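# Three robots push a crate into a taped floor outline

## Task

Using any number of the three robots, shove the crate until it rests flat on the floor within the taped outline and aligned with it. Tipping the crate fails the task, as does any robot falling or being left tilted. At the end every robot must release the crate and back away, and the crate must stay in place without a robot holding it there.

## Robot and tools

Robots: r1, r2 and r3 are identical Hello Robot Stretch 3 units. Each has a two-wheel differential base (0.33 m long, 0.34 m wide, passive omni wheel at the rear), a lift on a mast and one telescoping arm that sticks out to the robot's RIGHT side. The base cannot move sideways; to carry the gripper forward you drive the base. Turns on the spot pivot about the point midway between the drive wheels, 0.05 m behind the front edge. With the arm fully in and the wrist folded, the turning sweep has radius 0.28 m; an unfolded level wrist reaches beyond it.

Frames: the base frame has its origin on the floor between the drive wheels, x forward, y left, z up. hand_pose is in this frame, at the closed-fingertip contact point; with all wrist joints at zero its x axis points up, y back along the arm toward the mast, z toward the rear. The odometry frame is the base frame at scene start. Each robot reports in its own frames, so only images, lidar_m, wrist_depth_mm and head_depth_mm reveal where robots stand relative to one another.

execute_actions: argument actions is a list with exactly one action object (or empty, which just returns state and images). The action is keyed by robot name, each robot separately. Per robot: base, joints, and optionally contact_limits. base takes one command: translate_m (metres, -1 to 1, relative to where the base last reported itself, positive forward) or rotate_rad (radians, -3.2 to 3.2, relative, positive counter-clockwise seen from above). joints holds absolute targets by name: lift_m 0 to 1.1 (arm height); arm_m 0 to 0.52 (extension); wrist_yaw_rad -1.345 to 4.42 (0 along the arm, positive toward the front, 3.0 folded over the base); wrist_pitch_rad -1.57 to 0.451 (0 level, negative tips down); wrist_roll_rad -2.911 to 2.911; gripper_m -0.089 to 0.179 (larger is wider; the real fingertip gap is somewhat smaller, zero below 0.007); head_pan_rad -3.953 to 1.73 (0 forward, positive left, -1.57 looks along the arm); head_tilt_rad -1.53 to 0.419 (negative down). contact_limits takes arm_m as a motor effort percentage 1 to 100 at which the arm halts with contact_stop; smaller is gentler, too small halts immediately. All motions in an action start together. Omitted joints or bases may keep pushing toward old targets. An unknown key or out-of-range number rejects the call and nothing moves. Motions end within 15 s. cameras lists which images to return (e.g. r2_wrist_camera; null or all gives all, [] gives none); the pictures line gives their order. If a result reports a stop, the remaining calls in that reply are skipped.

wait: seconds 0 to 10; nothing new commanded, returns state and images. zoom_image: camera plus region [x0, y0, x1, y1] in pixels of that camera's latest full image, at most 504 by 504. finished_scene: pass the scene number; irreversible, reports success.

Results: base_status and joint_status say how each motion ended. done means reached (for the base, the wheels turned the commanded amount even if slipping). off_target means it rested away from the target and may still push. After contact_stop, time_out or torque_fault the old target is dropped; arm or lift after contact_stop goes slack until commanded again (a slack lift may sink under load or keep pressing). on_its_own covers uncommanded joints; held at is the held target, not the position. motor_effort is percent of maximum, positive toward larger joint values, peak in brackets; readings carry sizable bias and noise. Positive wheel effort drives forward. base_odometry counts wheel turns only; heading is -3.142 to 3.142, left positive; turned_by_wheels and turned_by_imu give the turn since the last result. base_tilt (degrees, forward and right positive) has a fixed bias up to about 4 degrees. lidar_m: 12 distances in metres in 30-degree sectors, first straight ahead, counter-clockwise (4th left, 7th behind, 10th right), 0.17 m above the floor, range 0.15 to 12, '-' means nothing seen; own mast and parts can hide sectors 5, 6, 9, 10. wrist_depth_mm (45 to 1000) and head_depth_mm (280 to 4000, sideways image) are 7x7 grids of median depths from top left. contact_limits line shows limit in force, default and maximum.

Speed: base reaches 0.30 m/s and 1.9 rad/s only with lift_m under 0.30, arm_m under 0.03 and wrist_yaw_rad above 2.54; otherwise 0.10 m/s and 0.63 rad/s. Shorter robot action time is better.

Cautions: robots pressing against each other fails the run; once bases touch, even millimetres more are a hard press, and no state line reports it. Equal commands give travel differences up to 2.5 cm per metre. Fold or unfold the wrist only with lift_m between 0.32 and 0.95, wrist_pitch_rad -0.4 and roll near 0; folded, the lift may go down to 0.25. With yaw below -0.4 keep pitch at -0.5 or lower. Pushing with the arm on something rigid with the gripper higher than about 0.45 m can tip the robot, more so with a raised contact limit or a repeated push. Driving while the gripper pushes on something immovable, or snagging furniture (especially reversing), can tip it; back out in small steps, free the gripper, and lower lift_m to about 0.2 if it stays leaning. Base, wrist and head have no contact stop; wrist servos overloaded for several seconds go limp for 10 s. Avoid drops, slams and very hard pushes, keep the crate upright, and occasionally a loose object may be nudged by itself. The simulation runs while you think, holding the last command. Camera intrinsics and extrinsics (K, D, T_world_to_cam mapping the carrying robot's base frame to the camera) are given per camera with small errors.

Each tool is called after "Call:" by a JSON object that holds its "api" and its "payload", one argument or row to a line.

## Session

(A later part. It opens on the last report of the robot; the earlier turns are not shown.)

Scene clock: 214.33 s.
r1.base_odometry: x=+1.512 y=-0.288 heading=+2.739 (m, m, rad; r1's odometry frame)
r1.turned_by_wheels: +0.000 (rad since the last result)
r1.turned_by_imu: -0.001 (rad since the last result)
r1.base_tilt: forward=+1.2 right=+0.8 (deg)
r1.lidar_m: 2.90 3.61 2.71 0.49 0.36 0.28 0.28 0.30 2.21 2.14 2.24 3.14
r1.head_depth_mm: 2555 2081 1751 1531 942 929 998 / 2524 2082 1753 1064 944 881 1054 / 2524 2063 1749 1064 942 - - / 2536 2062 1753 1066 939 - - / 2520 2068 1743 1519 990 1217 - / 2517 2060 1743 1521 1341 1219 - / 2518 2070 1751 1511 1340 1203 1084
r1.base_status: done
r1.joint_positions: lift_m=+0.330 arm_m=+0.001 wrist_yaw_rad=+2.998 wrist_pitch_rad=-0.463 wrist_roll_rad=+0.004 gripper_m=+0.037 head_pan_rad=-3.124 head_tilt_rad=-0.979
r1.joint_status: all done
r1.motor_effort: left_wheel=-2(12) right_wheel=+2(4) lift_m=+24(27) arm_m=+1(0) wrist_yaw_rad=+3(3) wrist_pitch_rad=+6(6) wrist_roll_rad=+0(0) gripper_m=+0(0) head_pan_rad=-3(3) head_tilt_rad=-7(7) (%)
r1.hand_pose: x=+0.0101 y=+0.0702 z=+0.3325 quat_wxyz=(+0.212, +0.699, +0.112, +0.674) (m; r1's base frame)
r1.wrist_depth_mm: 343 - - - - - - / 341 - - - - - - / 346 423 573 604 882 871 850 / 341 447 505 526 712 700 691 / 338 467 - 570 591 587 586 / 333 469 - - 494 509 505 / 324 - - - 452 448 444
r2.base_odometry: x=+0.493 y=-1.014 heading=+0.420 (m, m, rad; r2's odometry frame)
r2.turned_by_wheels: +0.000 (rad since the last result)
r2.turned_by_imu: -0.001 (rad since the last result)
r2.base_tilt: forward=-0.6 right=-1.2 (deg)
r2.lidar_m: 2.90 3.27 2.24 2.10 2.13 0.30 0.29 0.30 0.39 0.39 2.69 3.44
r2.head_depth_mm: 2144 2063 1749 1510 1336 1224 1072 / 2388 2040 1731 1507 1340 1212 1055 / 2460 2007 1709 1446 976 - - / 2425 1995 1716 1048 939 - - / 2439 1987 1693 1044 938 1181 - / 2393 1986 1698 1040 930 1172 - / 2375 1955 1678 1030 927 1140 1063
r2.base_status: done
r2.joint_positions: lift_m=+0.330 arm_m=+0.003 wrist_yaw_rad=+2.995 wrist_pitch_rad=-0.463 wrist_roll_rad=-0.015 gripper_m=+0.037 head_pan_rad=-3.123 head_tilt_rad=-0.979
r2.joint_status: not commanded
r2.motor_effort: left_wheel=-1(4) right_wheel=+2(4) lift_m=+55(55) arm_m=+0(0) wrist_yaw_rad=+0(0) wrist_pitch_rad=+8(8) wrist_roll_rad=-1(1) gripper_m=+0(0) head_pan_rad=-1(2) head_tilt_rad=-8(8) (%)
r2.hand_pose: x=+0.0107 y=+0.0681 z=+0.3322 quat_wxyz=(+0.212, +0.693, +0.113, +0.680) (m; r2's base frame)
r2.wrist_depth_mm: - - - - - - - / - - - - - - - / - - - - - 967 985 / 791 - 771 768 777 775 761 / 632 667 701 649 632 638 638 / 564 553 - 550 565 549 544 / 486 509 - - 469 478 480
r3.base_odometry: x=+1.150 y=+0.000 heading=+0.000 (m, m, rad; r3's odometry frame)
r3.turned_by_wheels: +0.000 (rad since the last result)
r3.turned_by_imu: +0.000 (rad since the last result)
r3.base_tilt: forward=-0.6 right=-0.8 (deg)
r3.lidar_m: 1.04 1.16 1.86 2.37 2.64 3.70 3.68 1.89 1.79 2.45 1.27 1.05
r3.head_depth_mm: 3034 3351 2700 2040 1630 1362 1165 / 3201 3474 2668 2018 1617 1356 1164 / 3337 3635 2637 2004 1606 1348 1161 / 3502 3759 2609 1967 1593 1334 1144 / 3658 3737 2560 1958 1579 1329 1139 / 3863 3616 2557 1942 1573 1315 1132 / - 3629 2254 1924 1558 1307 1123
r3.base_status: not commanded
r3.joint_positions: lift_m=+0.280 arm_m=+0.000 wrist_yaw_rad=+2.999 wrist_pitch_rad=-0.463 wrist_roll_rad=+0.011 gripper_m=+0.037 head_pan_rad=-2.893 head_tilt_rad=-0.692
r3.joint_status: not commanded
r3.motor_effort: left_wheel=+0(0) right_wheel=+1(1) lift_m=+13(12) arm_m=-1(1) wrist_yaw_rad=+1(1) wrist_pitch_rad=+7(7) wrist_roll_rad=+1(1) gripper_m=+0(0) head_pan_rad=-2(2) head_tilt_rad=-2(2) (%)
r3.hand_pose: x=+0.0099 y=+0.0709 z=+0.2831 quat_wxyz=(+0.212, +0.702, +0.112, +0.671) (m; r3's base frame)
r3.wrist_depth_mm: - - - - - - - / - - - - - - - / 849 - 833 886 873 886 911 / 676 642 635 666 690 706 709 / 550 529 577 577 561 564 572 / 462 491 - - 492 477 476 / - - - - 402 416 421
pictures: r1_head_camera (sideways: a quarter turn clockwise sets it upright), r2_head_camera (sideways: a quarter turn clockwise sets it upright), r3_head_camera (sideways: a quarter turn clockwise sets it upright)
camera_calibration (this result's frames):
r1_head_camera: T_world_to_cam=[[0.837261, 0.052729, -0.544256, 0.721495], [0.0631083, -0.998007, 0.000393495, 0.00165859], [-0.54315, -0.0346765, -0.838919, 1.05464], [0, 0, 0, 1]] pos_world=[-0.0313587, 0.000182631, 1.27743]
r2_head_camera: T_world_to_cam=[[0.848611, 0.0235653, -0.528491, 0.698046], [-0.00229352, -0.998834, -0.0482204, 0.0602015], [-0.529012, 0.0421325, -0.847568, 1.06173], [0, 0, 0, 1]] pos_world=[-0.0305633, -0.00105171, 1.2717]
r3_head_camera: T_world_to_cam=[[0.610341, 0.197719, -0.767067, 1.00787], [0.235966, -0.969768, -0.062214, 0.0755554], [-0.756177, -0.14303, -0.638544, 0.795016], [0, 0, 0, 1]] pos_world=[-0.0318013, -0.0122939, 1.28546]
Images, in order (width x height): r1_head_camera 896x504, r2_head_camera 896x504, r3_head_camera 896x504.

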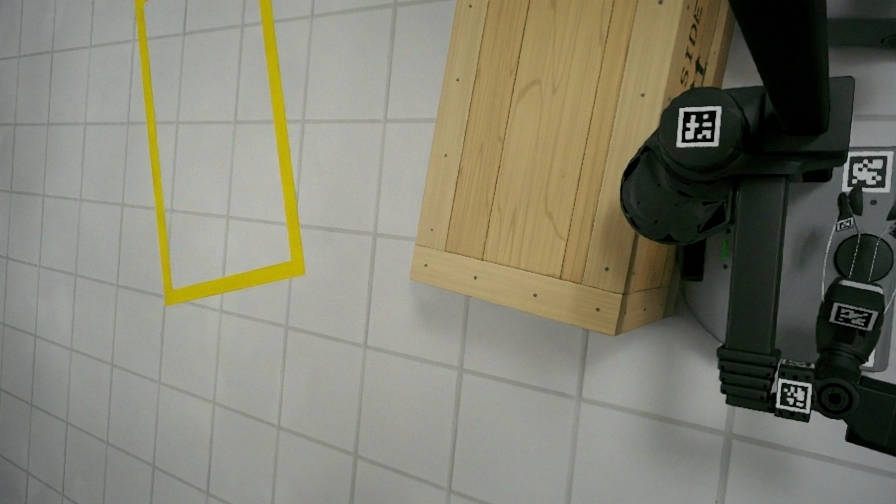

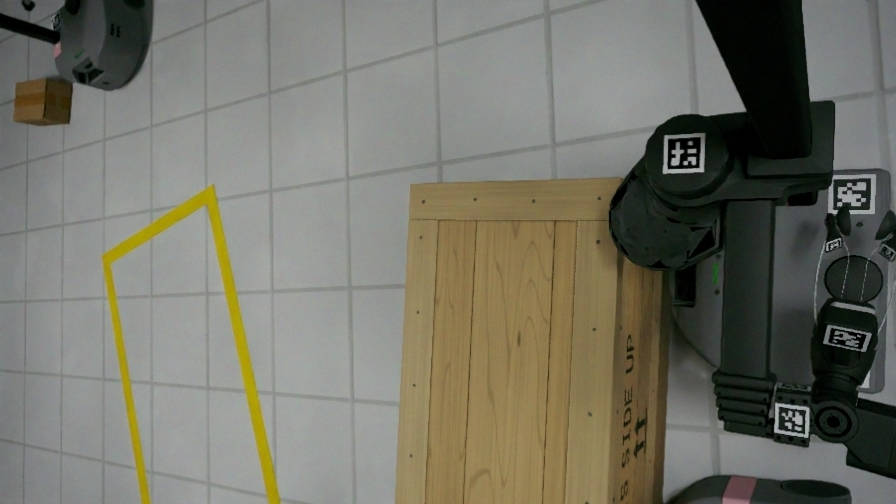

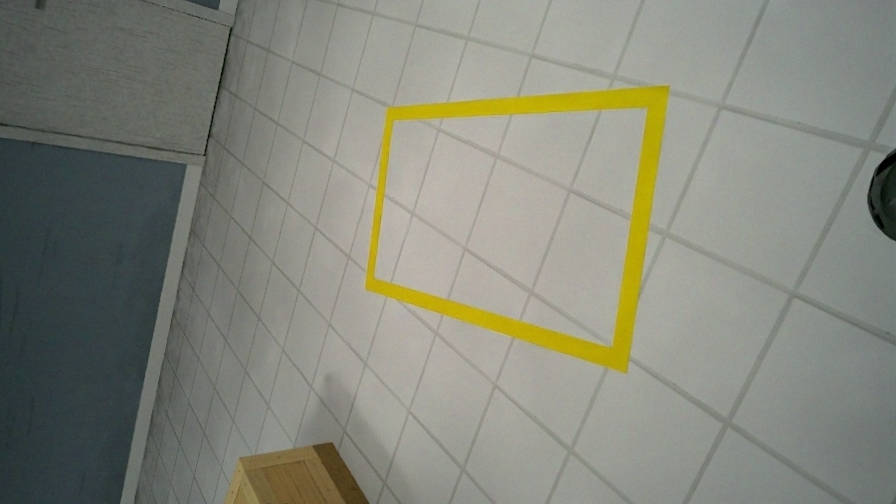

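Call:
{"api": "execute_actions", "payload": {
  "actions": [
    {"r1":{"base":{"translate_m":-0.45}},"r2":{"base":{"translate_m":-0.47}}}
  ],
  "cameras": ["r1_head_camera","r2_head_camera","r3_head_camera"]
}}

Scene clock: 241.50 s.
r1.base_odometry: x=+1.925 y=-0.465 heading=+2.738 (m, m, rad; r1's odometry frame)
r1.turned_by_wheels: -0.001 (rad since the last result)
r1.turned_by_imu: -0.002 (rad since the last result)
r1.base_tilt: forward=+1.2 right=+0.9 (deg)
r1.lidar_m: 3.07 3.57 2.66 0.51 0.52 0.31 0.27 0.27 2.26 2.19 2.29 3.18
r1.head_depth_mm: 2512 2064 1753 1066 972 1118 1068 / 2512 2063 1746 1069 957 1195 1058 / 2506 2061 1731 1065 957 - - / 2480 2061 1757 1063 941 - - / 2482 2056 1740 1059 953 1166 - / 2489 2049 1742 1508 1336 1213 - / 2494 2062 1744 1509 1341 1201 1082
r1.base_status: translate_m off_target (by the wheels' count: -0.4498 of -0.4500)
r1.joint_positions: lift_m=+0.330 arm_m=+0.001 wrist_yaw_rad=+2.999 wrist_pitch_rad=-0.465 wrist_roll_rad=+0.004 gripper_m=+0.037 head_pan_rad=-3.125 head_tilt_rad=-0.983
r1.joint_status: not commanded
r1.on_its_own: left_wheel is at rest, and its effort (-59) is outside its rest range (-18 to +18)
r1.motor_effort: left_wheel=-59(100) right_wheel=-6(76) lift_m=+23(24) arm_m=+0(0) wrist_yaw_rad=+2(2) wrist_pitch_rad=+6(6) wrist_roll_rad=+0(0) gripper_m=-1(1) head_pan_rad=-2(3) head_tilt_rad=-4(7) (%)
r1.hand_pose: x=+0.0098 y=+0.0701 z=+0.3323 quat_wxyz=(+0.212, +0.699, +0.113, +0.674) (m; r1's base frame)
r1.wrist_depth_mm: - - - - - - - / - - - - - - - / 575 570 780 885 864 854 860 / 492 487 677 702 706 697 690 / 500 543 - 589 593 584 586 / 464 516 - - 500 513 502 / 412 - - - 446 449 440
r2.base_odometry: x=+0.064 y=-1.205 heading=+0.419 (m, m, rad; r2's odometry frame)
r2.turned_by_wheels: -0.001 (rad since the last result)
r2.turned_by_imu: +0.085 (rad since the last result)
r2.base_tilt: forward=-0.7 right=-1.2 (deg)
r2.lidar_m: 3.29 2.91 2.12 2.04 2.12 0.32 0.27 0.27 0.31 0.38 0.51 3.83
r2.head_depth_mm: 2449 1945 1724 1507 1337 1233 1067 / 2443 2011 1721 1504 1330 1211 1066 / 2439 1994 1711 1485 1310 - 1055 / 2402 1995 1703 1041 943 - - / 2390 1986 1672 1039 925 1009 - / 2391 1966 1679 1033 918 988 - / 2352 1940 1669 1023 914 1022 1072
r2.base_status: translate_m off_target (by the wheels' count: -0.4696 of -0.4700)
r2.joint_positions: lift_m=+0.330 arm_m=+0.003 wrist_yaw_rad=+2.995 wrist_pitch_rad=-0.465 wrist_roll_rad=-0.015 gripper_m=+0.037 head_pan_rad=-3.126 head_tilt_rad=-0.983
r2.joint_status: not commanded
r2.on_its_own: left_wheel is at rest, and its effort (-61) is outside its rest range (-18 to +18); right_wheel is at rest, and its effort (-40) is outside its rest range (-18 to +18)
r2.motor_effort: left_wheel=-61(82) right_wheel=-40(70) lift_m=+53(55) arm_m=-1(0) wrist_yaw_rad=+0(1) wrist_pitch_rad=+9(9) wrist_roll_rad=+0(0) gripper_m=+0(0) head_pan_rad=-1(2) head_tilt_rad=-4(8) (%)
r2.hand_pose: x=+0.0107 y=+0.0680 z=+0.3320 quat_wxyz=(+0.212, +0.693, +0.114, +0.680) (m; r2's base frame)
r2.wrist_depth_mm: - - - - - - - / - - - - - - - / - - - 988 988 999 983 / 788 742 782 789 781 783 781 / 641 649 679 650 645 625 638 / 559 554 - 548 557 546 552 / 484 496 - - 465 481 477
r3.base_odometry: x=+1.150 y=+0.000 heading=+0.000 (m, m, rad; r3's odometry frame)
r3.turned_by_wheels: +0.000 (rad since the last result)
r3.turned_by_imu: -0.001 (rad since the last result)
r3.base_tilt: forward=-0.6 right=-0.9 (deg)
r3.lidar_m: 1.04 1.15 1.85 2.37 2.64 3.71 3.67 1.52 1.64 2.44 1.28 1.05
r3.head_depth_mm: 3094 3363 2716 2050 1629 1364 1166 / 3185 3522 2690 2032 1622 1353 1157 / 3334 3607 2663 2004 1611 1340 1163 / 3497 3744 2606 1980 1595 1339 1145 / 3647 3776 2576 1959 1586 1327 1141 / 3902 3698 2429 1929 1573 1317 1130 / - 3652 1979 1857 1553 1310 1130
r3.base_status: not commanded
r3.joint_positions: lift_m=+0.280 arm_m=+0.000 wrist_yaw_rad=+2.999 wrist_pitch_rad=-0.463 wrist_roll_rad=+0.011 gripper_m=+0.037 head_pan_rad=-2.893 head_tilt_rad=-0.692
r3.joint_status: not commanded
r3.motor_effort: left_wheel=+0(0) right_wheel=+1(1) lift_m=+12(12) arm_m=-1(1) wrist_yaw_rad=+1(0) wrist_pitch_rad=+7(6) wrist_roll_rad=+1(1) gripper_m=-1(1) head_pan_rad=-2(3) head_tilt_rad=-2(2) (%)
r3.hand_pose: x=+0.0099 y=+0.0709 z=+0.2831 quat_wxyz=(+0.212, +0.702, +0.112, +0.671) (m; r3's base frame)
r3.wrist_depth_mm: - - - - - - - / - - - - - - - / 850 - 824 873 897 876 886 / 675 651 622 698 698 690 697 / 560 537 568 575 566 569 565 / 462 486 - - 497 476 482 / - - - - 401 411 413
pictures: r1_head_camera (sideways: a quarter turn clockwise sets it upright), r2_head_camera (sideways: a quarter turn clockwise sets it upright), r3_head_camera (sideways: a quarter turn clockwise sets it upright)
camera_calibration (this result's frames):
r1_head_camera: T_world_to_cam=[[0.839538, 0.0517391, -0.540831, 0.71702], [0.0618822, -0.998083, 0.000577985, 0.00142589], [-0.539765, -0.0339531, -0.841131, 1.05749], [0, 0, 0, 1]] pos_world=[-0.0312583, 0.000230242, 1.27727]
r2_head_camera: T_world_to_cam=[[0.850909, 0.021684, -0.524865, 0.693307], [-0.00434376, -0.998823, -0.0483071, 0.0603265], [-0.525295, 0.0433848, -0.849814, 1.06463], [0, 0, 0, 1]] pos_world=[-0.0304365, -0.000966847, 1.27154]
r3_head_camera: T_world_to_cam=[[0.610341, 0.197719, -0.767067, 1.00787], [0.235966, -0.969768, -0.062214, 0.0755554], [-0.756177, -0.14303, -0.638544, 0.795016], [0, 0, 0, 1]] pos_world=[-0.0318013, -0.0122939, 1.28546]
Images, in order (width x height): r1_head_camera 896x504, r2_head_camera 896x504, r3_head_camera 896x504.

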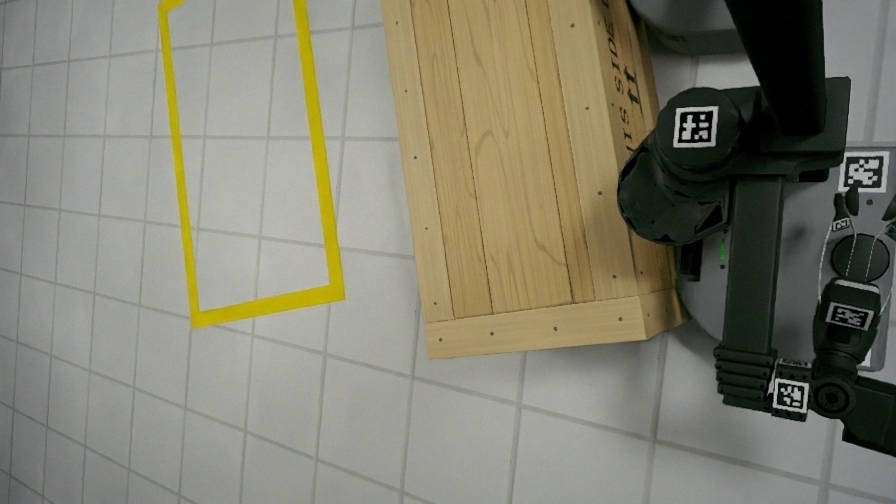

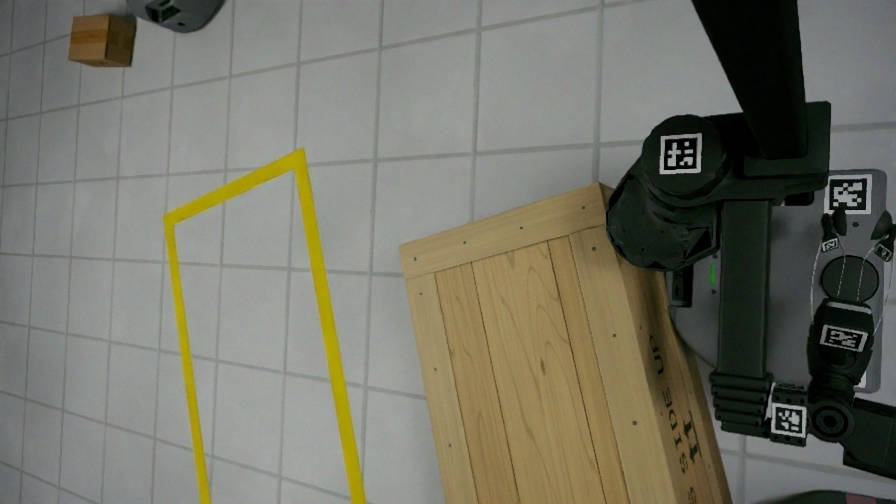

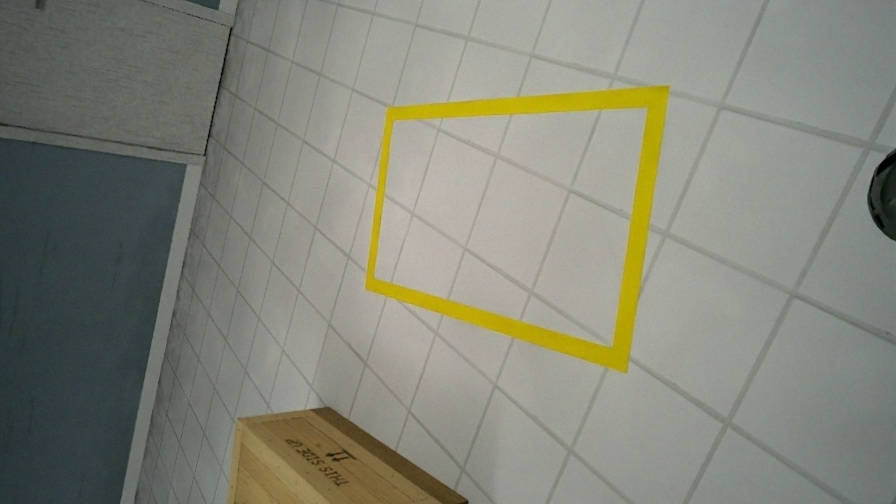

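Call:
{"api": "execute_actions", "payload": {
  "actions": [
    {"r1":{"base":{"translate_m":0.30},"joints":{"lift_m":0.28}},"r2":{"base":{"translate_m":0.30},"joints":{"lift_m":0.28}}}
  ],
  "cameras": []
}}

Call:
{"api": "execute_actions", "payload": {
  "actions": [
    {"r1":{"base":{"rotate_rad":0.8}},"r2":{"base":{"rotate_rad":0.8}}}
  ],
  "cameras": ["r1_nav_camera"]
}}

Scene clock: 295.00 s.
r1.base_odometry: x=+1.649 y=-0.347 heading=+2.738 (m, m, rad; r1's odometry frame)
r1.turned_by_wheels: +0.000 (rad since the last result)
r1.turned_by_imu: +0.001 (rad since the last result)
r1.base_tilt: forward=+1.2 right=+0.9 (deg)
r1.lidar_m: 2.77 3.53 2.64 0.51 0.51 0.65 0.56 3.00 2.26 2.20 2.30 3.22
r1.head_depth_mm: 2492 2053 1230 1153 1345 1097 1068 / 2498 2054 1228 1130 1336 1229 1062 / 2503 2060 1220 1126 1344 - - / 2490 2062 1216 1106 1319 - - / 2496 2052 1704 1462 1334 1237 - / 2493 2060 1729 1511 1331 1217 1107 / 2477 2044 1743 1514 1332 1197 1085
r1.base_status: done
r1.joint_positions: lift_m=+0.280 arm_m=+0.001 wrist_yaw_rad=+2.999 wrist_pitch_rad=-0.465 wrist_roll_rad=+0.004 gripper_m=+0.037 head_pan_rad=-3.125 head_tilt_rad=-0.983
r1.joint_status: all done
r1.motor_effort: left_wheel=+0(52) right_wheel=-1(4) lift_m=+21(21) arm_m=+0(1) wrist_yaw_rad=+0(2) wrist_pitch_rad=+6(6) wrist_roll_rad=+0(0) gripper_m=+0(0) head_pan_rad=-2(2) head_tilt_rad=-4(3) (%)
r1.hand_pose: x=+0.0098 y=+0.0701 z=+0.2824 quat_wxyz=(+0.212, +0.699, +0.113, +0.674) (m; r1's base frame)
r1.wrist_depth_mm: - - - - - - - / - - 977 - - - 989 / 505 471 723 790 772 770 760 / 466 458 613 629 623 617 619 / 528 507 - 543 526 519 526 / 461 - - - 439 451 443 / - - - - 399 399 392
r2.base_odometry: x=+0.338 y=-1.083 heading=+0.419 (m, m, rad; r2's odometry frame)
r2.turned_by_wheels: +0.000 (rad since the last result)
r2.turned_by_imu: +0.000 (rad since the last result)
r2.base_tilt: forward=-0.8 right=-1.1 (deg)
r2.lidar_m: 2.99 2.91 2.12 2.04 2.12 2.34 0.56 0.56 0.64 0.37 0.51 3.02
r2.head_depth_mm: 2359 2035 1729 1507 1334 1232 1069 / 2458 2026 1716 1502 1326 1214 1070 / 2420 2009 1708 1440 1320 - 1051 / 2403 1981 1196 1100 1317 - - / 2370 1963 1188 1072 1287 1214 - / 2381 1966 1177 1052 1262 1188 - / 2353 1958 1172 1038 1240 1171 1067
r2.base_status: done
r2.joint_positions: lift_m=+0.280 arm_m=+0.003 wrist_yaw_rad=+2.995 wrist_pitch_rad=-0.465 wrist_roll_rad=-0.015 gripper_m=+0.037 head_pan_rad=-3.126 head_tilt_rad=-0.983
r2.joint_status: all done
r2.motor_effort: left_wheel=+0(56) right_wheel=+0(40) lift_m=+28(50) arm_m=+0(0) wrist_yaw_rad=+0(0) wrist_pitch_rad=+9(9) wrist_roll_rad=-1(1) gripper_m=+1(0) head_pan_rad=-1(1) head_tilt_rad=-5(4) (%)
r2.hand_pose: x=+0.0107 y=+0.0680 z=+0.2828 quat_wxyz=(+0.212, +0.693, +0.114, +0.680) (m; r2's base frame)
r2.wrist_depth_mm: - - - - - - - / - - - - - - - / 904 - 901 876 856 874 868 / 697 665 706 691 717 690 680 / 574 568 604 571 594 582 566 / 495 501 - 527 506 487 496 / 443 - - - 419 427 421
r3.base_odometry: x=+1.150 y=+0.000 heading=+0.000 (m, m, rad; r3's odometry frame)
r3.turned_by_wheels: +0.000 (rad since the last result)
r3.turned_by_imu: -0.001 (rad since the last result)
r3.base_tilt: forward=-0.5 right=-0.8 (deg)
r3.lidar_m: 1.04 1.16 1.85 2.37 2.64 3.72 3.69 1.52 1.64 2.44 1.27 1.05
r3.head_depth_mm: 3076 3381 2700 2052 1635 1364 1165 / 3173 3495 2671 2022 1616 1352 1162 / 3349 3665 2628 1981 1606 1338 1168 / 3511 3719 2605 1985 1600 1339 1148 / 3679 3738 2605 1960 1581 1320 1140 / 3856 3674 2444 1941 1569 1317 1130 / - 3646 1970 1856 1553 1306 1129
r3.base_status: not commanded
r3.joint_positions: lift_m=+0.280 arm_m=+0.000 wrist_yaw_rad=+2.999 wrist_pitch_rad=-0.463 wrist_roll_rad=+0.011 gripper_m=+0.037 head_pan_rad=-2.893 head_tilt_rad=-0.692
r3.joint_status: not commanded
r3.motor_effort: left_wheel=+0(1) right_wheel=+1(1) lift_m=+12(12) arm_m=-1(1) wrist_yaw_rad=+1(1) wrist_pitch_rad=+7(7) wrist_roll_rad=+1(1) gripper_m=+0(0) head_pan_rad=-1(3) head_tilt_rad=-2(2) (%)
r3.hand_pose: x=+0.0099 y=+0.0709 z=+0.2831 quat_wxyz=(+0.212, +0.702, +0.112, +0.671) (m; r3's base frame)
r3.wrist_depth_mm: - - - - - - - / - - - - - - - / 852 - 843 875 901 921 875 / 678 634 641 672 694 703 701 / 549 524 581 563 570 564 570 / 468 480 - - 491 472 484 / - - - - 406 416 410
pictures: none
No camera images: the call's "cameras" was empty. Leave "cameras" out to get every camera's image.

Scene clock: 296.97 s.
r1.base_odometry: x=+1.649 y=-0.347 heading=-2.745 (m, m, rad; r1's odometry frame)
r1.turned_by_wheels: +0.800 (rad since the last result)
r1.turned_by_imu: +0.805 (rad since the last result)
r1.base_tilt: forward=+1.1 right=+0.9 (deg)
r1.lidar_m: 2.91 2.58 0.51 0.78 0.58 0.56 2.49 2.20 2.20 2.60 2.77 4.11
r1.head_depth_mm: 2530 2061 1757 1520 1100 1220 1068 / 2495 2069 1742 1517 1340 1232 1059 / 2496 2057 1747 1512 1344 - - / 2429 2047 1743 1514 1338 - - / 2329 2065 1744 1516 1343 1237 - / 2257 2052 1738 1510 1337 1213 1106 / 2072 2028 1730 1515 1337 1199 1082
r1.base_status: done
r1.joint_positions: lift_m=+0.280 arm_m=+0.001 wrist_yaw_rad=+2.999 wrist_pitch_rad=-0.465 wrist_roll_rad=+0.004 gripper_m=+0.037 head_pan_rad=-3.125 head_tilt_rad=-0.983
r1.joint_status: not commanded
r1.motor_effort: left_wheel=-2(10) right_wheel=+2(9) lift_m=+20(21) arm_m=+0(0) wrist_yaw_rad=+1(1) wrist_pitch_rad=+6(6) wrist_roll_rad=+0(0) gripper_m=-1(1) head_pan_rad=-3(2) head_tilt_rad=-4(4) (%)
r1.hand_pose: x=+0.0098 y=+0.0701 z=+0.2824 quat_wxyz=(+0.212, +0.699, +0.113, +0.674) (m; r1's base frame)
r1.wrist_depth_mm: 473 - 893 - - - - / 502 - 929 660 618 - 986 / 512 611 772 498 472 742 762 / 540 619 631 504 472 597 623 / 524 535 - 546 521 518 517 / 461 - - - 443 453 450 / - - - - 396 395 394
r2.base_odometry: x=+0.338 y=-1.083 heading=+1.219 (m, m, rad; r2's odometry frame)
r2.turned_by_wheels: +0.800 (rad since the last result)
r2.turned_by_imu: +0.794 (rad since the last result)
r2.base_tilt: forward=-0.6 right=-1.1 (deg)
r2.lidar_m: 2.36 2.05 2.04 2.38 0.58 0.56 0.58 0.45 0.45 3.14 2.99 4.04
r2.head_depth_mm: 2453 2045 1736 1062 1079 1220 1070 / 2446 2039 1202 1054 1222 1212 1067 / 2434 2021 1196 1089 1281 - 1048 / 2379 1990 1199 1152 1328 - - / 2386 1976 1658 1354 1313 1210 - / 2375 1974 1681 1476 1302 1193 - / 2362 1966 1675 1456 1091 1125 1073
r2.base_status: done
r2.joint_positions: lift_m=+0.280 arm_m=+0.003 wrist_yaw_rad=+2.995 wrist_pitch_rad=-0.465 wrist_roll_rad=-0.015 gripper_m=+0.037 head_pan_rad=-3.126 head_tilt_rad=-0.983
r2.joint_status: not commanded
r2.motor_effort: left_wheel=-1(8) right_wheel=+1(8) lift_m=+28(28) arm_m=-1(1) wrist_yaw_rad=+0(1) wrist_pitch_rad=+9(9) wrist_roll_rad=+0(0) gripper_m=+0(0) head_pan_rad=-1(0) head_tilt_rad=-5(5) (%)
r2.hand_pose: x=+0.0107 y=+0.0680 z=+0.2828 quat_wxyz=(+0.212, +0.693, +0.114, +0.680) (m; r2's base frame)
r2.wrist_depth_mm: - - - - - - - / - - - - - - - / 547 - 928 891 874 830 879 / 575 672 691 693 697 678 684 / 563 588 591 575 578 565 560 / 494 489 - 522 512 494 487 / 444 - - - 421 430 421
r3.base_odometry: x=+1.150 y=+0.000 heading=+0.000 (m, m, rad; r3's odometry frame)
r3.turned_by_wheels: +0.000 (rad since the last result)
r3.turned_by_imu: +0.000 (rad since the last result)
r3.base_tilt: forward=-0.7 right=-0.8 (deg)
r3.lidar_m: 1.04 1.16 1.85 2.37 2.63 3.70 3.68 1.52 1.64 2.44 1.27 1.05
r3.head_depth_mm: 3067 3409 2722 2042 1635 1362 1164 / 3214 3506 2662 2016 1617 1355 1159 / 3356 3607 2658 2011 1598 1343 1165 / 3534 3748 2609 1979 1593 1334 1147 / 3657 3754 2594 1955 1581 1323 1137 / 3898 3691 2419 1946 1566 1318 1130 / - 3610 1992 1857 1556 1307 1124
r3.base_status: not commanded
r3.joint_positions: lift_m=+0.280 arm_m=+0.000 wrist_yaw_rad=+2.999 wrist_pitch_rad=-0.463 wrist_roll_rad=+0.011 gripper_m=+0.037 head_pan_rad=-2.893 head_tilt_rad=-0.692
r3.joint_status: not commanded
r3.motor_effort: left_wheel=+0(0) right_wheel=+1(1) lift_m=+12(12) arm_m=-1(1) wrist_yaw_rad=+1(1) wrist_pitch_rad=+7(7) wrist_roll_rad=+1(1) gripper_m=-1(0) head_pan_rad=-2(2) head_tilt_rad=-2(2) (%)
r3.hand_pose: x=+0.0099 y=+0.0709 z=+0.2831 quat_wxyz=(+0.212, +0.702, +0.112, +0.671) (m; r3's base frame)
r3.wrist_depth_mm: - - - - - - - / - - - - - - - / 839 - 832 874 876 901 892 / 681 658 611 678 700 693 701 / 551 535 575 575 561 556 562 / 467 486 - - 491 479 478 / - - - - 400 410 416
pictures: r1_nav_camera (sideways: a quarter turn counterclockwise sets it upright)
camera_calibration (this result's frames):
r1_nav_camera: T_world_to_cam=[[-0.824292, -0.0487937, 0.564058, -0.691812], [-0.0193257, 0.998124, 0.0581005, -0.0206061], [-0.565835, 0.036991, -0.823689, 1.03262], [0, 0, 0, 1]] pos_world=[0.0136375, -0.0513862, 1.24198]
Images, in order (width x height): r1_nav_camera 672x504.

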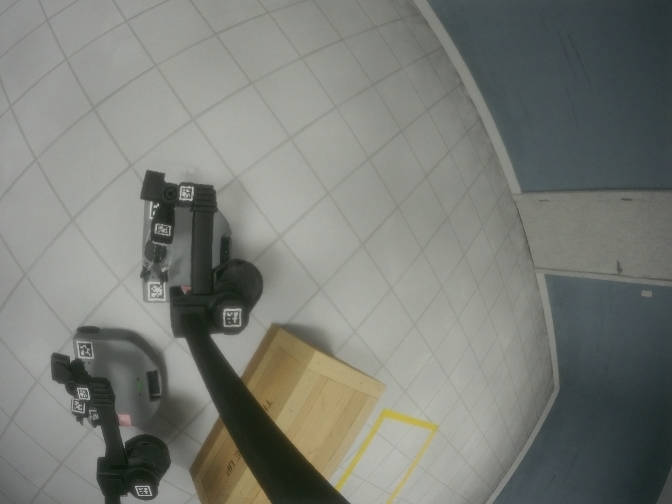

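Call:
{"api": "execute_actions", "payload": {
  "actions": [
    {"r1":{"base":{"translate_m":-0.155}},"r2":{"base":{"translate_m":-0.28}}}
  ],
  "cameras": []
}}

Call:
{"api": "execute_actions", "payload": {
  "actions": [
    {"r1":{"base":{"rotate_rad":-0.8}},"r2":{"base":{"rotate_rad":-0.85},"joints":{"lift_m":0.33}}}
  ],
  "cameras": ["r1_head_camera","r2_head_camera","r1_nav_camera"]
}}

Scene clock: 308.23 s.
r1.base_odometry: x=+1.792 y=-0.287 heading=-2.745 (m, m, rad; r1's odometry frame)
r1.turned_by_wheels: +0.000 (rad since the last result)
r1.turned_by_imu: -0.002 (rad since the last result)
r1.base_tilt: forward=+1.3 right=+0.9 (deg)
r1.lidar_m: 3.05 2.69 0.46 0.48 0.45 0.44 2.36 2.08 2.09 2.47 2.86 4.19
r1.head_depth_mm: 2498 2058 1744 1524 1207 1106 941 / 2499 2049 1746 1515 1342 1209 1058 / 2513 2066 1739 1511 1341 - - / 2360 2054 1733 1520 1340 - - / 2287 2051 1742 1520 1333 1236 - / 2140 2058 1739 1514 1340 1214 1109 / 1969 2048 1732 1507 1337 1200 1083
r1.base_status: done
r1.joint_positions: lift_m=+0.280 arm_m=+0.001 wrist_yaw_rad=+2.999 wrist_pitch_rad=-0.465 wrist_roll_rad=+0.004 gripper_m=+0.037 head_pan_rad=-3.125 head_tilt_rad=-0.983
r1.joint_status: not commanded
r1.motor_effort: left_wheel=-2(12) right_wheel=+2(6) lift_m=+21(20) arm_m=+1(1) wrist_yaw_rad=+0(1) wrist_pitch_rad=+6(6) wrist_roll_rad=+0(0) gripper_m=-1(0) head_pan_rad=-2(2) head_tilt_rad=-4(4) (%)
r1.hand_pose: x=+0.0098 y=+0.0701 z=+0.2824 quat_wxyz=(+0.212, +0.699, +0.113, +0.674) (m; r1's base frame)
r1.wrist_depth_mm: 363 - 682 891 - - - / 389 - 643 623 - - - / 400 467 480 477 703 767 763 / 415 506 456 452 501 630 620 / 444 514 - 505 526 517 517 / 461 - - - 438 447 445 / - - - - 400 398 391
r2.base_odometry: x=+0.242 y=-1.345 heading=+1.219 (m, m, rad; r2's odometry frame)
r2.turned_by_wheels: +0.000 (rad since the last result)
r2.turned_by_imu: -0.003 (rad since the last result)
r2.base_tilt: forward=-0.6 right=-1.2 (deg)
r2.lidar_m: 2.58 2.25 2.24 0.45 0.33 0.32 0.33 0.45 0.38 0.46 3.12 4.39
r2.head_depth_mm: 2480 2046 1725 1512 934 868 1076 / 2441 2000 1729 1056 938 944 1072 / 2421 2004 1719 1052 936 - 1052 / 2391 1992 1700 1046 965 - - / 2401 1962 1700 1039 1157 1214 - / 2372 1962 1676 1470 1301 1194 - / 2283 1944 1678 1469 1297 1032 1072
r2.base_status: done
r2.joint_positions: lift_m=+0.280 arm_m=+0.003 wrist_yaw_rad=+2.995 wrist_pitch_rad=-0.465 wrist_roll_rad=-0.015 gripper_m=+0.037 head_pan_rad=-3.126 head_tilt_rad=-0.983
r2.joint_status: not commanded
r2.motor_effort: left_wheel=-1(7) right_wheel=+1(5) lift_m=+28(28) arm_m=+0(0) wrist_yaw_rad=+1(1) wrist_pitch_rad=+9(9) wrist_roll_rad=+0(0) gripper_m=+0(0) head_pan_rad=-1(1) head_tilt_rad=-4(5) (%)
r2.hand_pose: x=+0.0107 y=+0.0680 z=+0.2828 quat_wxyz=(+0.212, +0.693, +0.114, +0.680) (m; r2's base frame)
r2.wrist_depth_mm: 289 - - - - - - / 304 - - - - - - / 311 - 692 883 899 867 873 / 326 373 639 693 700 692 702 / 337 398 607 578 577 574 564 / 348 426 - 524 512 490 484 / 339 - - - 412 425 421
r3.base_odometry: x=+1.150 y=+0.000 heading=+0.000 (m, m, rad; r3's odometry frame)
r3.turned_by_wheels: +0.000 (rad since the last result)
r3.turned_by_imu: -0.001 (rad since the last result)
r3.base_tilt: forward=-0.7 right=-0.9 (deg)
r3.lidar_m: 1.04 1.16 1.85 2.37 2.64 3.71 3.68 1.52 1.64 2.45 1.27 1.05
r3.head_depth_mm: 3055 3383 2724 2047 1635 1365 1168 / 3198 3524 2689 2023 1624 1348 1160 / 3340 3632 2643 2012 1600 1345 1167 / 3518 3790 2604 1976 1590 1336 1146 / 3691 3761 2575 1960 1584 1330 1137 / 3853 3674 2428 1939 1562 1319 1132 / - 3612 1965 1872 1549 1306 1126
r3.base_status: not commanded
r3.joint_positions: lift_m=+0.280 arm_m=+0.000 wrist_yaw_rad=+2.999 wrist_pitch_rad=-0.463 wrist_roll_rad=+0.011 gripper_m=+0.037 head_pan_rad=-2.893 head_tilt_rad=-0.692
r3.joint_status: not commanded
r3.motor_effort: left_wheel=+0(0) right_wheel=+1(1) lift_m=+12(13) arm_m=-1(1) wrist_yaw_rad=+2(0) wrist_pitch_rad=+7(7) wrist_roll_rad=+1(1) gripper_m=+0(0) head_pan_rad=-2(3) head_tilt_rad=-2(2) (%)
r3.hand_pose: x=+0.0099 y=+0.0709 z=+0.2831 quat_wxyz=(+0.212, +0.702, +0.112, +0.671) (m; r3's base frame)
r3.wrist_depth_mm: - - - - - - - / - - - - - - - / 851 - 831 859 875 891 897 / 667 639 621 686 672 694 686 / 557 523 581 562 566 573 561 / 469 494 - - 495 488 474 / - - - - 403 407 410
pictures: none
No camera images: the call's "cameras" was empty. Leave "cameras" out to get every camera's image.

Scene clock: 310.23 s.
r1.base_odometry: x=+1.792 y=-0.287 heading=+2.738 (m, m, rad; r1's odometry frame)
r1.turned_by_wheels: -0.800 (rad since the last result)
r1.turned_by_imu: -0.805 (rad since the last result)
r1.base_tilt: forward=+1.2 right=+0.8 (deg)
r1.lidar_m: 2.87 3.71 2.77 2.69 0.85 0.50 0.44 2.86 2.14 2.08 2.18 3.05
r1.head_depth_mm: 2515 2057 1226 1067 1132 797 1068 / 2507 2068 1754 1062 1236 1102 1059 / 2517 2060 1747 1065 1204 - - / 2516 2044 1756 1100 1278 - - / 2508 2049 1745 1509 1341 1235 - / 2494 2040 1736 1514 1340 1218 1107 / 2461 2027 1734 1514 1332 1199 1084
r1.base_status: done
r1.joint_positions: lift_m=+0.280 arm_m=+0.001 wrist_yaw_rad=+2.999 wrist_pitch_rad=-0.465 wrist_roll_rad=+0.004 gripper_m=+0.037 head_pan_rad=-3.125 head_tilt_rad=-0.983
r1.joint_status: not commanded
r1.motor_effort: left_wheel=+3(12) right_wheel=-3(7) lift_m=+20(20) arm_m=+0(0) wrist_yaw_rad=+2(1) wrist_pitch_rad=+6(6) wrist_roll_rad=+0(0) gripper_m=-1(1) head_pan_rad=-2(2) head_tilt_rad=-4(5) (%)
r1.hand_pose: x=+0.0098 y=+0.0701 z=+0.2824 quat_wxyz=(+0.212, +0.699, +0.113, +0.674) (m; r1's base frame)
r1.wrist_depth_mm: - - - - - - - / - - - - - - 999 / 489 460 774 773 780 774 757 / 392 409 637 627 620 629 628 / 391 416 - 539 522 522 518 / 441 - - - 443 446 449 / - - - - 395 391 391
r2.base_odometry: x=+0.242 y=-1.345 heading=+0.369 (m, m, rad; r2's odometry frame)
r2.turned_by_wheels: -0.850 (rad since the last result)
r2.turned_by_imu: -0.846 (rad since the last result)
r2.base_tilt: forward=-0.6 right=-1.1 (deg)
r2.lidar_m: 3.13 3.37 2.36 2.25 2.30 0.38 0.32 0.32 0.36 2.51 0.32 3.36
r2.head_depth_mm: 2373 2013 1728 1508 1330 1230 1071 / 2437 2035 1715 1473 1244 1215 1060 / 2410 1998 1706 1050 981 - 1056 / 2396 1973 1704 1045 954 - - / 2386 1977 1697 1044 942 1196 - / 2338 1982 1680 1030 919 1145 - / 2339 1939 1672 1026 914 1121 1085
r2.base_status: done
r2.joint_positions: lift_m=+0.330 arm_m=+0.003 wrist_yaw_rad=+2.995 wrist_pitch_rad=-0.465 wrist_roll_rad=-0.015 gripper_m=+0.037 head_pan_rad=-3.126 head_tilt_rad=-0.983
r2.joint_status: all done
r2.motor_effort: left_wheel=+2(9) right_wheel=-2(7) lift_m=+55(59) arm_m=-1(1) wrist_yaw_rad=+0(0) wrist_pitch_rad=+9(9) wrist_roll_rad=+0(0) gripper_m=+0(1) head_pan_rad=-1(2) head_tilt_rad=-5(5) (%)
r2.hand_pose: x=+0.0107 y=+0.0680 z=+0.3319 quat_wxyz=(+0.212, +0.693, +0.114, +0.680) (m; r2's base frame)
r2.wrist_depth_mm: - - - - - - - / - - - - - - - / - - - 995 988 991 971 / 771 753 787 793 768 779 764 / 638 646 689 651 646 634 632 / 561 560 - 552 566 549 547 / 490 494 - - 470 481 478
r3.base_odometry: x=+1.150 y=+0.000 heading=+0.000 (m, m, rad; r3's odometry frame)
r3.turned_by_wheels: +0.000 (rad since the last result)
r3.turned_by_imu: +0.000 (rad since the last result)
r3.base_tilt: forward=-0.7 right=-0.9 (deg)
r3.lidar_m: 1.04 1.16 1.85 2.37 2.64 3.71 3.69 1.52 1.63 2.44 1.27 1.05
r3.head_depth_mm: 3077 3381 2729 2034 1632 1363 1166 / 3215 3494 2664 2035 1621 1349 1157 / 3380 3653 2658 1983 1605 1345 1165 / 3548 3701 2607 1970 1598 1329 1144 / 3677 3719 2563 1957 1584 1324 1138 / 3845 3672 2417 1944 1569 1318 1131 / - 3586 1978 1863 1560 1306 1126
r3.base_status: not commanded
r3.joint_positions: lift_m=+0.280 arm_m=+0.000 wrist_yaw_rad=+2.999 wrist_pitch_rad=-0.463 wrist_roll_rad=+0.011 gripper_m=+0.037 head_pan_rad=-2.893 head_tilt_rad=-0.692
r3.joint_status: not commanded
r3.motor_effort: left_wheel=+1(0) right_wheel=+1(1) lift_m=+12(12) arm_m=-1(1) wrist_yaw_rad=+1(1) wrist_pitch_rad=+7(7) wrist_roll_rad=+1(1) gripper_m=-1(1) head_pan_rad=-2(3) head_tilt_rad=-2(2) (%)
r3.hand_pose: x=+0.0099 y=+0.0709 z=+0.2831 quat_wxyz=(+0.212, +0.702, +0.112, +0.671) (m; r3's base frame)
r3.wrist_depth_mm: - - - - - - - / - - - - - - - / 864 - 816 914 857 889 886 / 679 638 633 696 688 686 691 / 550 523 569 563 571 569 569 / 470 492 - - 487 477 471 / - - - - 402 414 406
pictures: r1_head_camera (sideways: a quarter turn clockwise sets it upright), r1_nav_camera (sideways: a quarter turn counterclockwise sets it upright), r2_head_camera (sideways: a quarter turn clockwise sets it upright)
camera_calibration (this result's frames):
r1_head_camera: T_world_to_cam=[[0.839537, 0.0517353, -0.540834, 0.717024], [0.0618777, -0.998084, 0.000577842, 0.0014261], [-0.539767, -0.0339507, -0.841129, 1.05749], [0, 0, 0, 1]] pos_world=[-0.0312584, 0.00023041, 1.27727]
r1_nav_camera: T_world_to_cam=[[-0.824292, -0.0487937, 0.564058, -0.691812], [-0.0193257, 0.998124, 0.0581005, -0.0206061], [-0.565834, 0.036991, -0.823689, 1.03262], [0, 0, 0, 1]] pos_world=[0.0136375, -0.0513862, 1.24198]
r2_head_camera: T_world_to_cam=[[0.850913, 0.0216924, -0.524858, 0.693299], [-0.00433363, -0.998823, -0.0483072, 0.0603266], [-0.525288, 0.0433798, -0.849818, 1.06463], [0, 0, 0, 1]] pos_world=[-0.0304363, -0.0009672, 1.27154]
Images, in order (width x height): r1_head_camera 896x504, r1_nav_camera 672x504, r2_head_camera 896x504.

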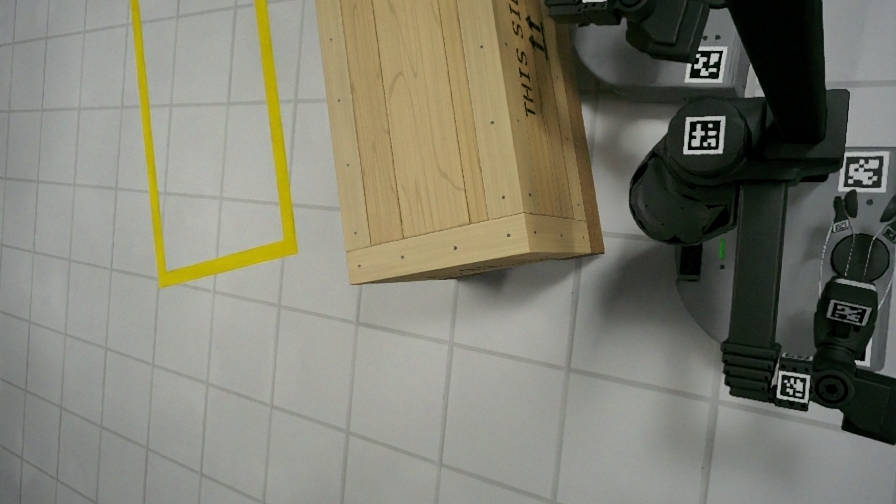

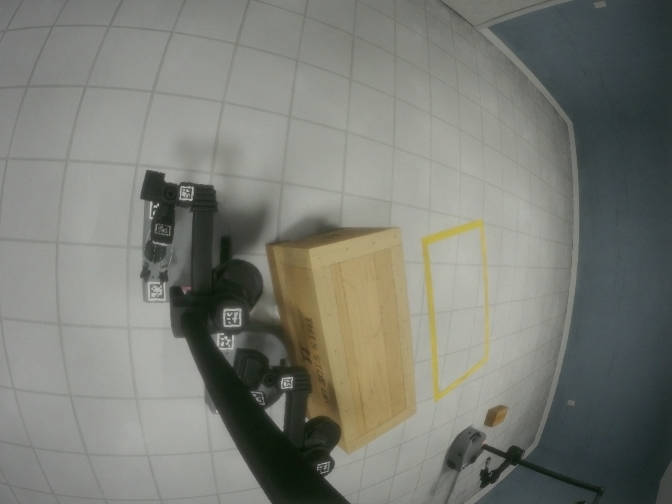

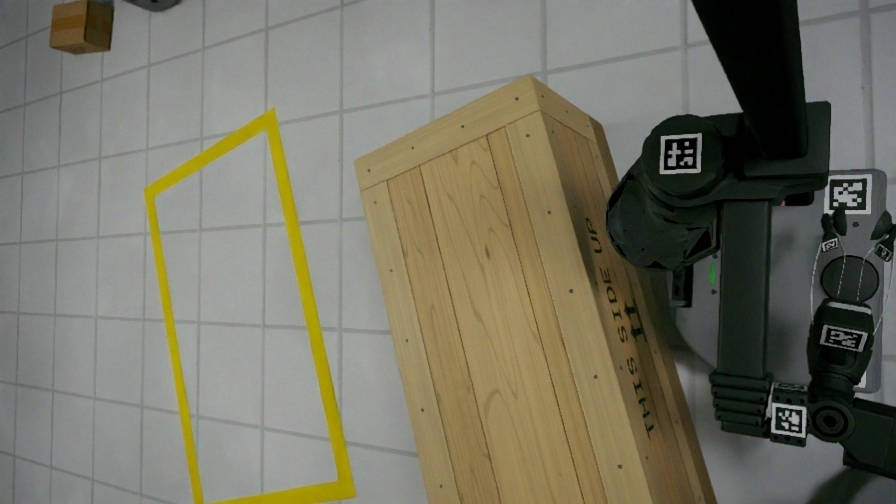

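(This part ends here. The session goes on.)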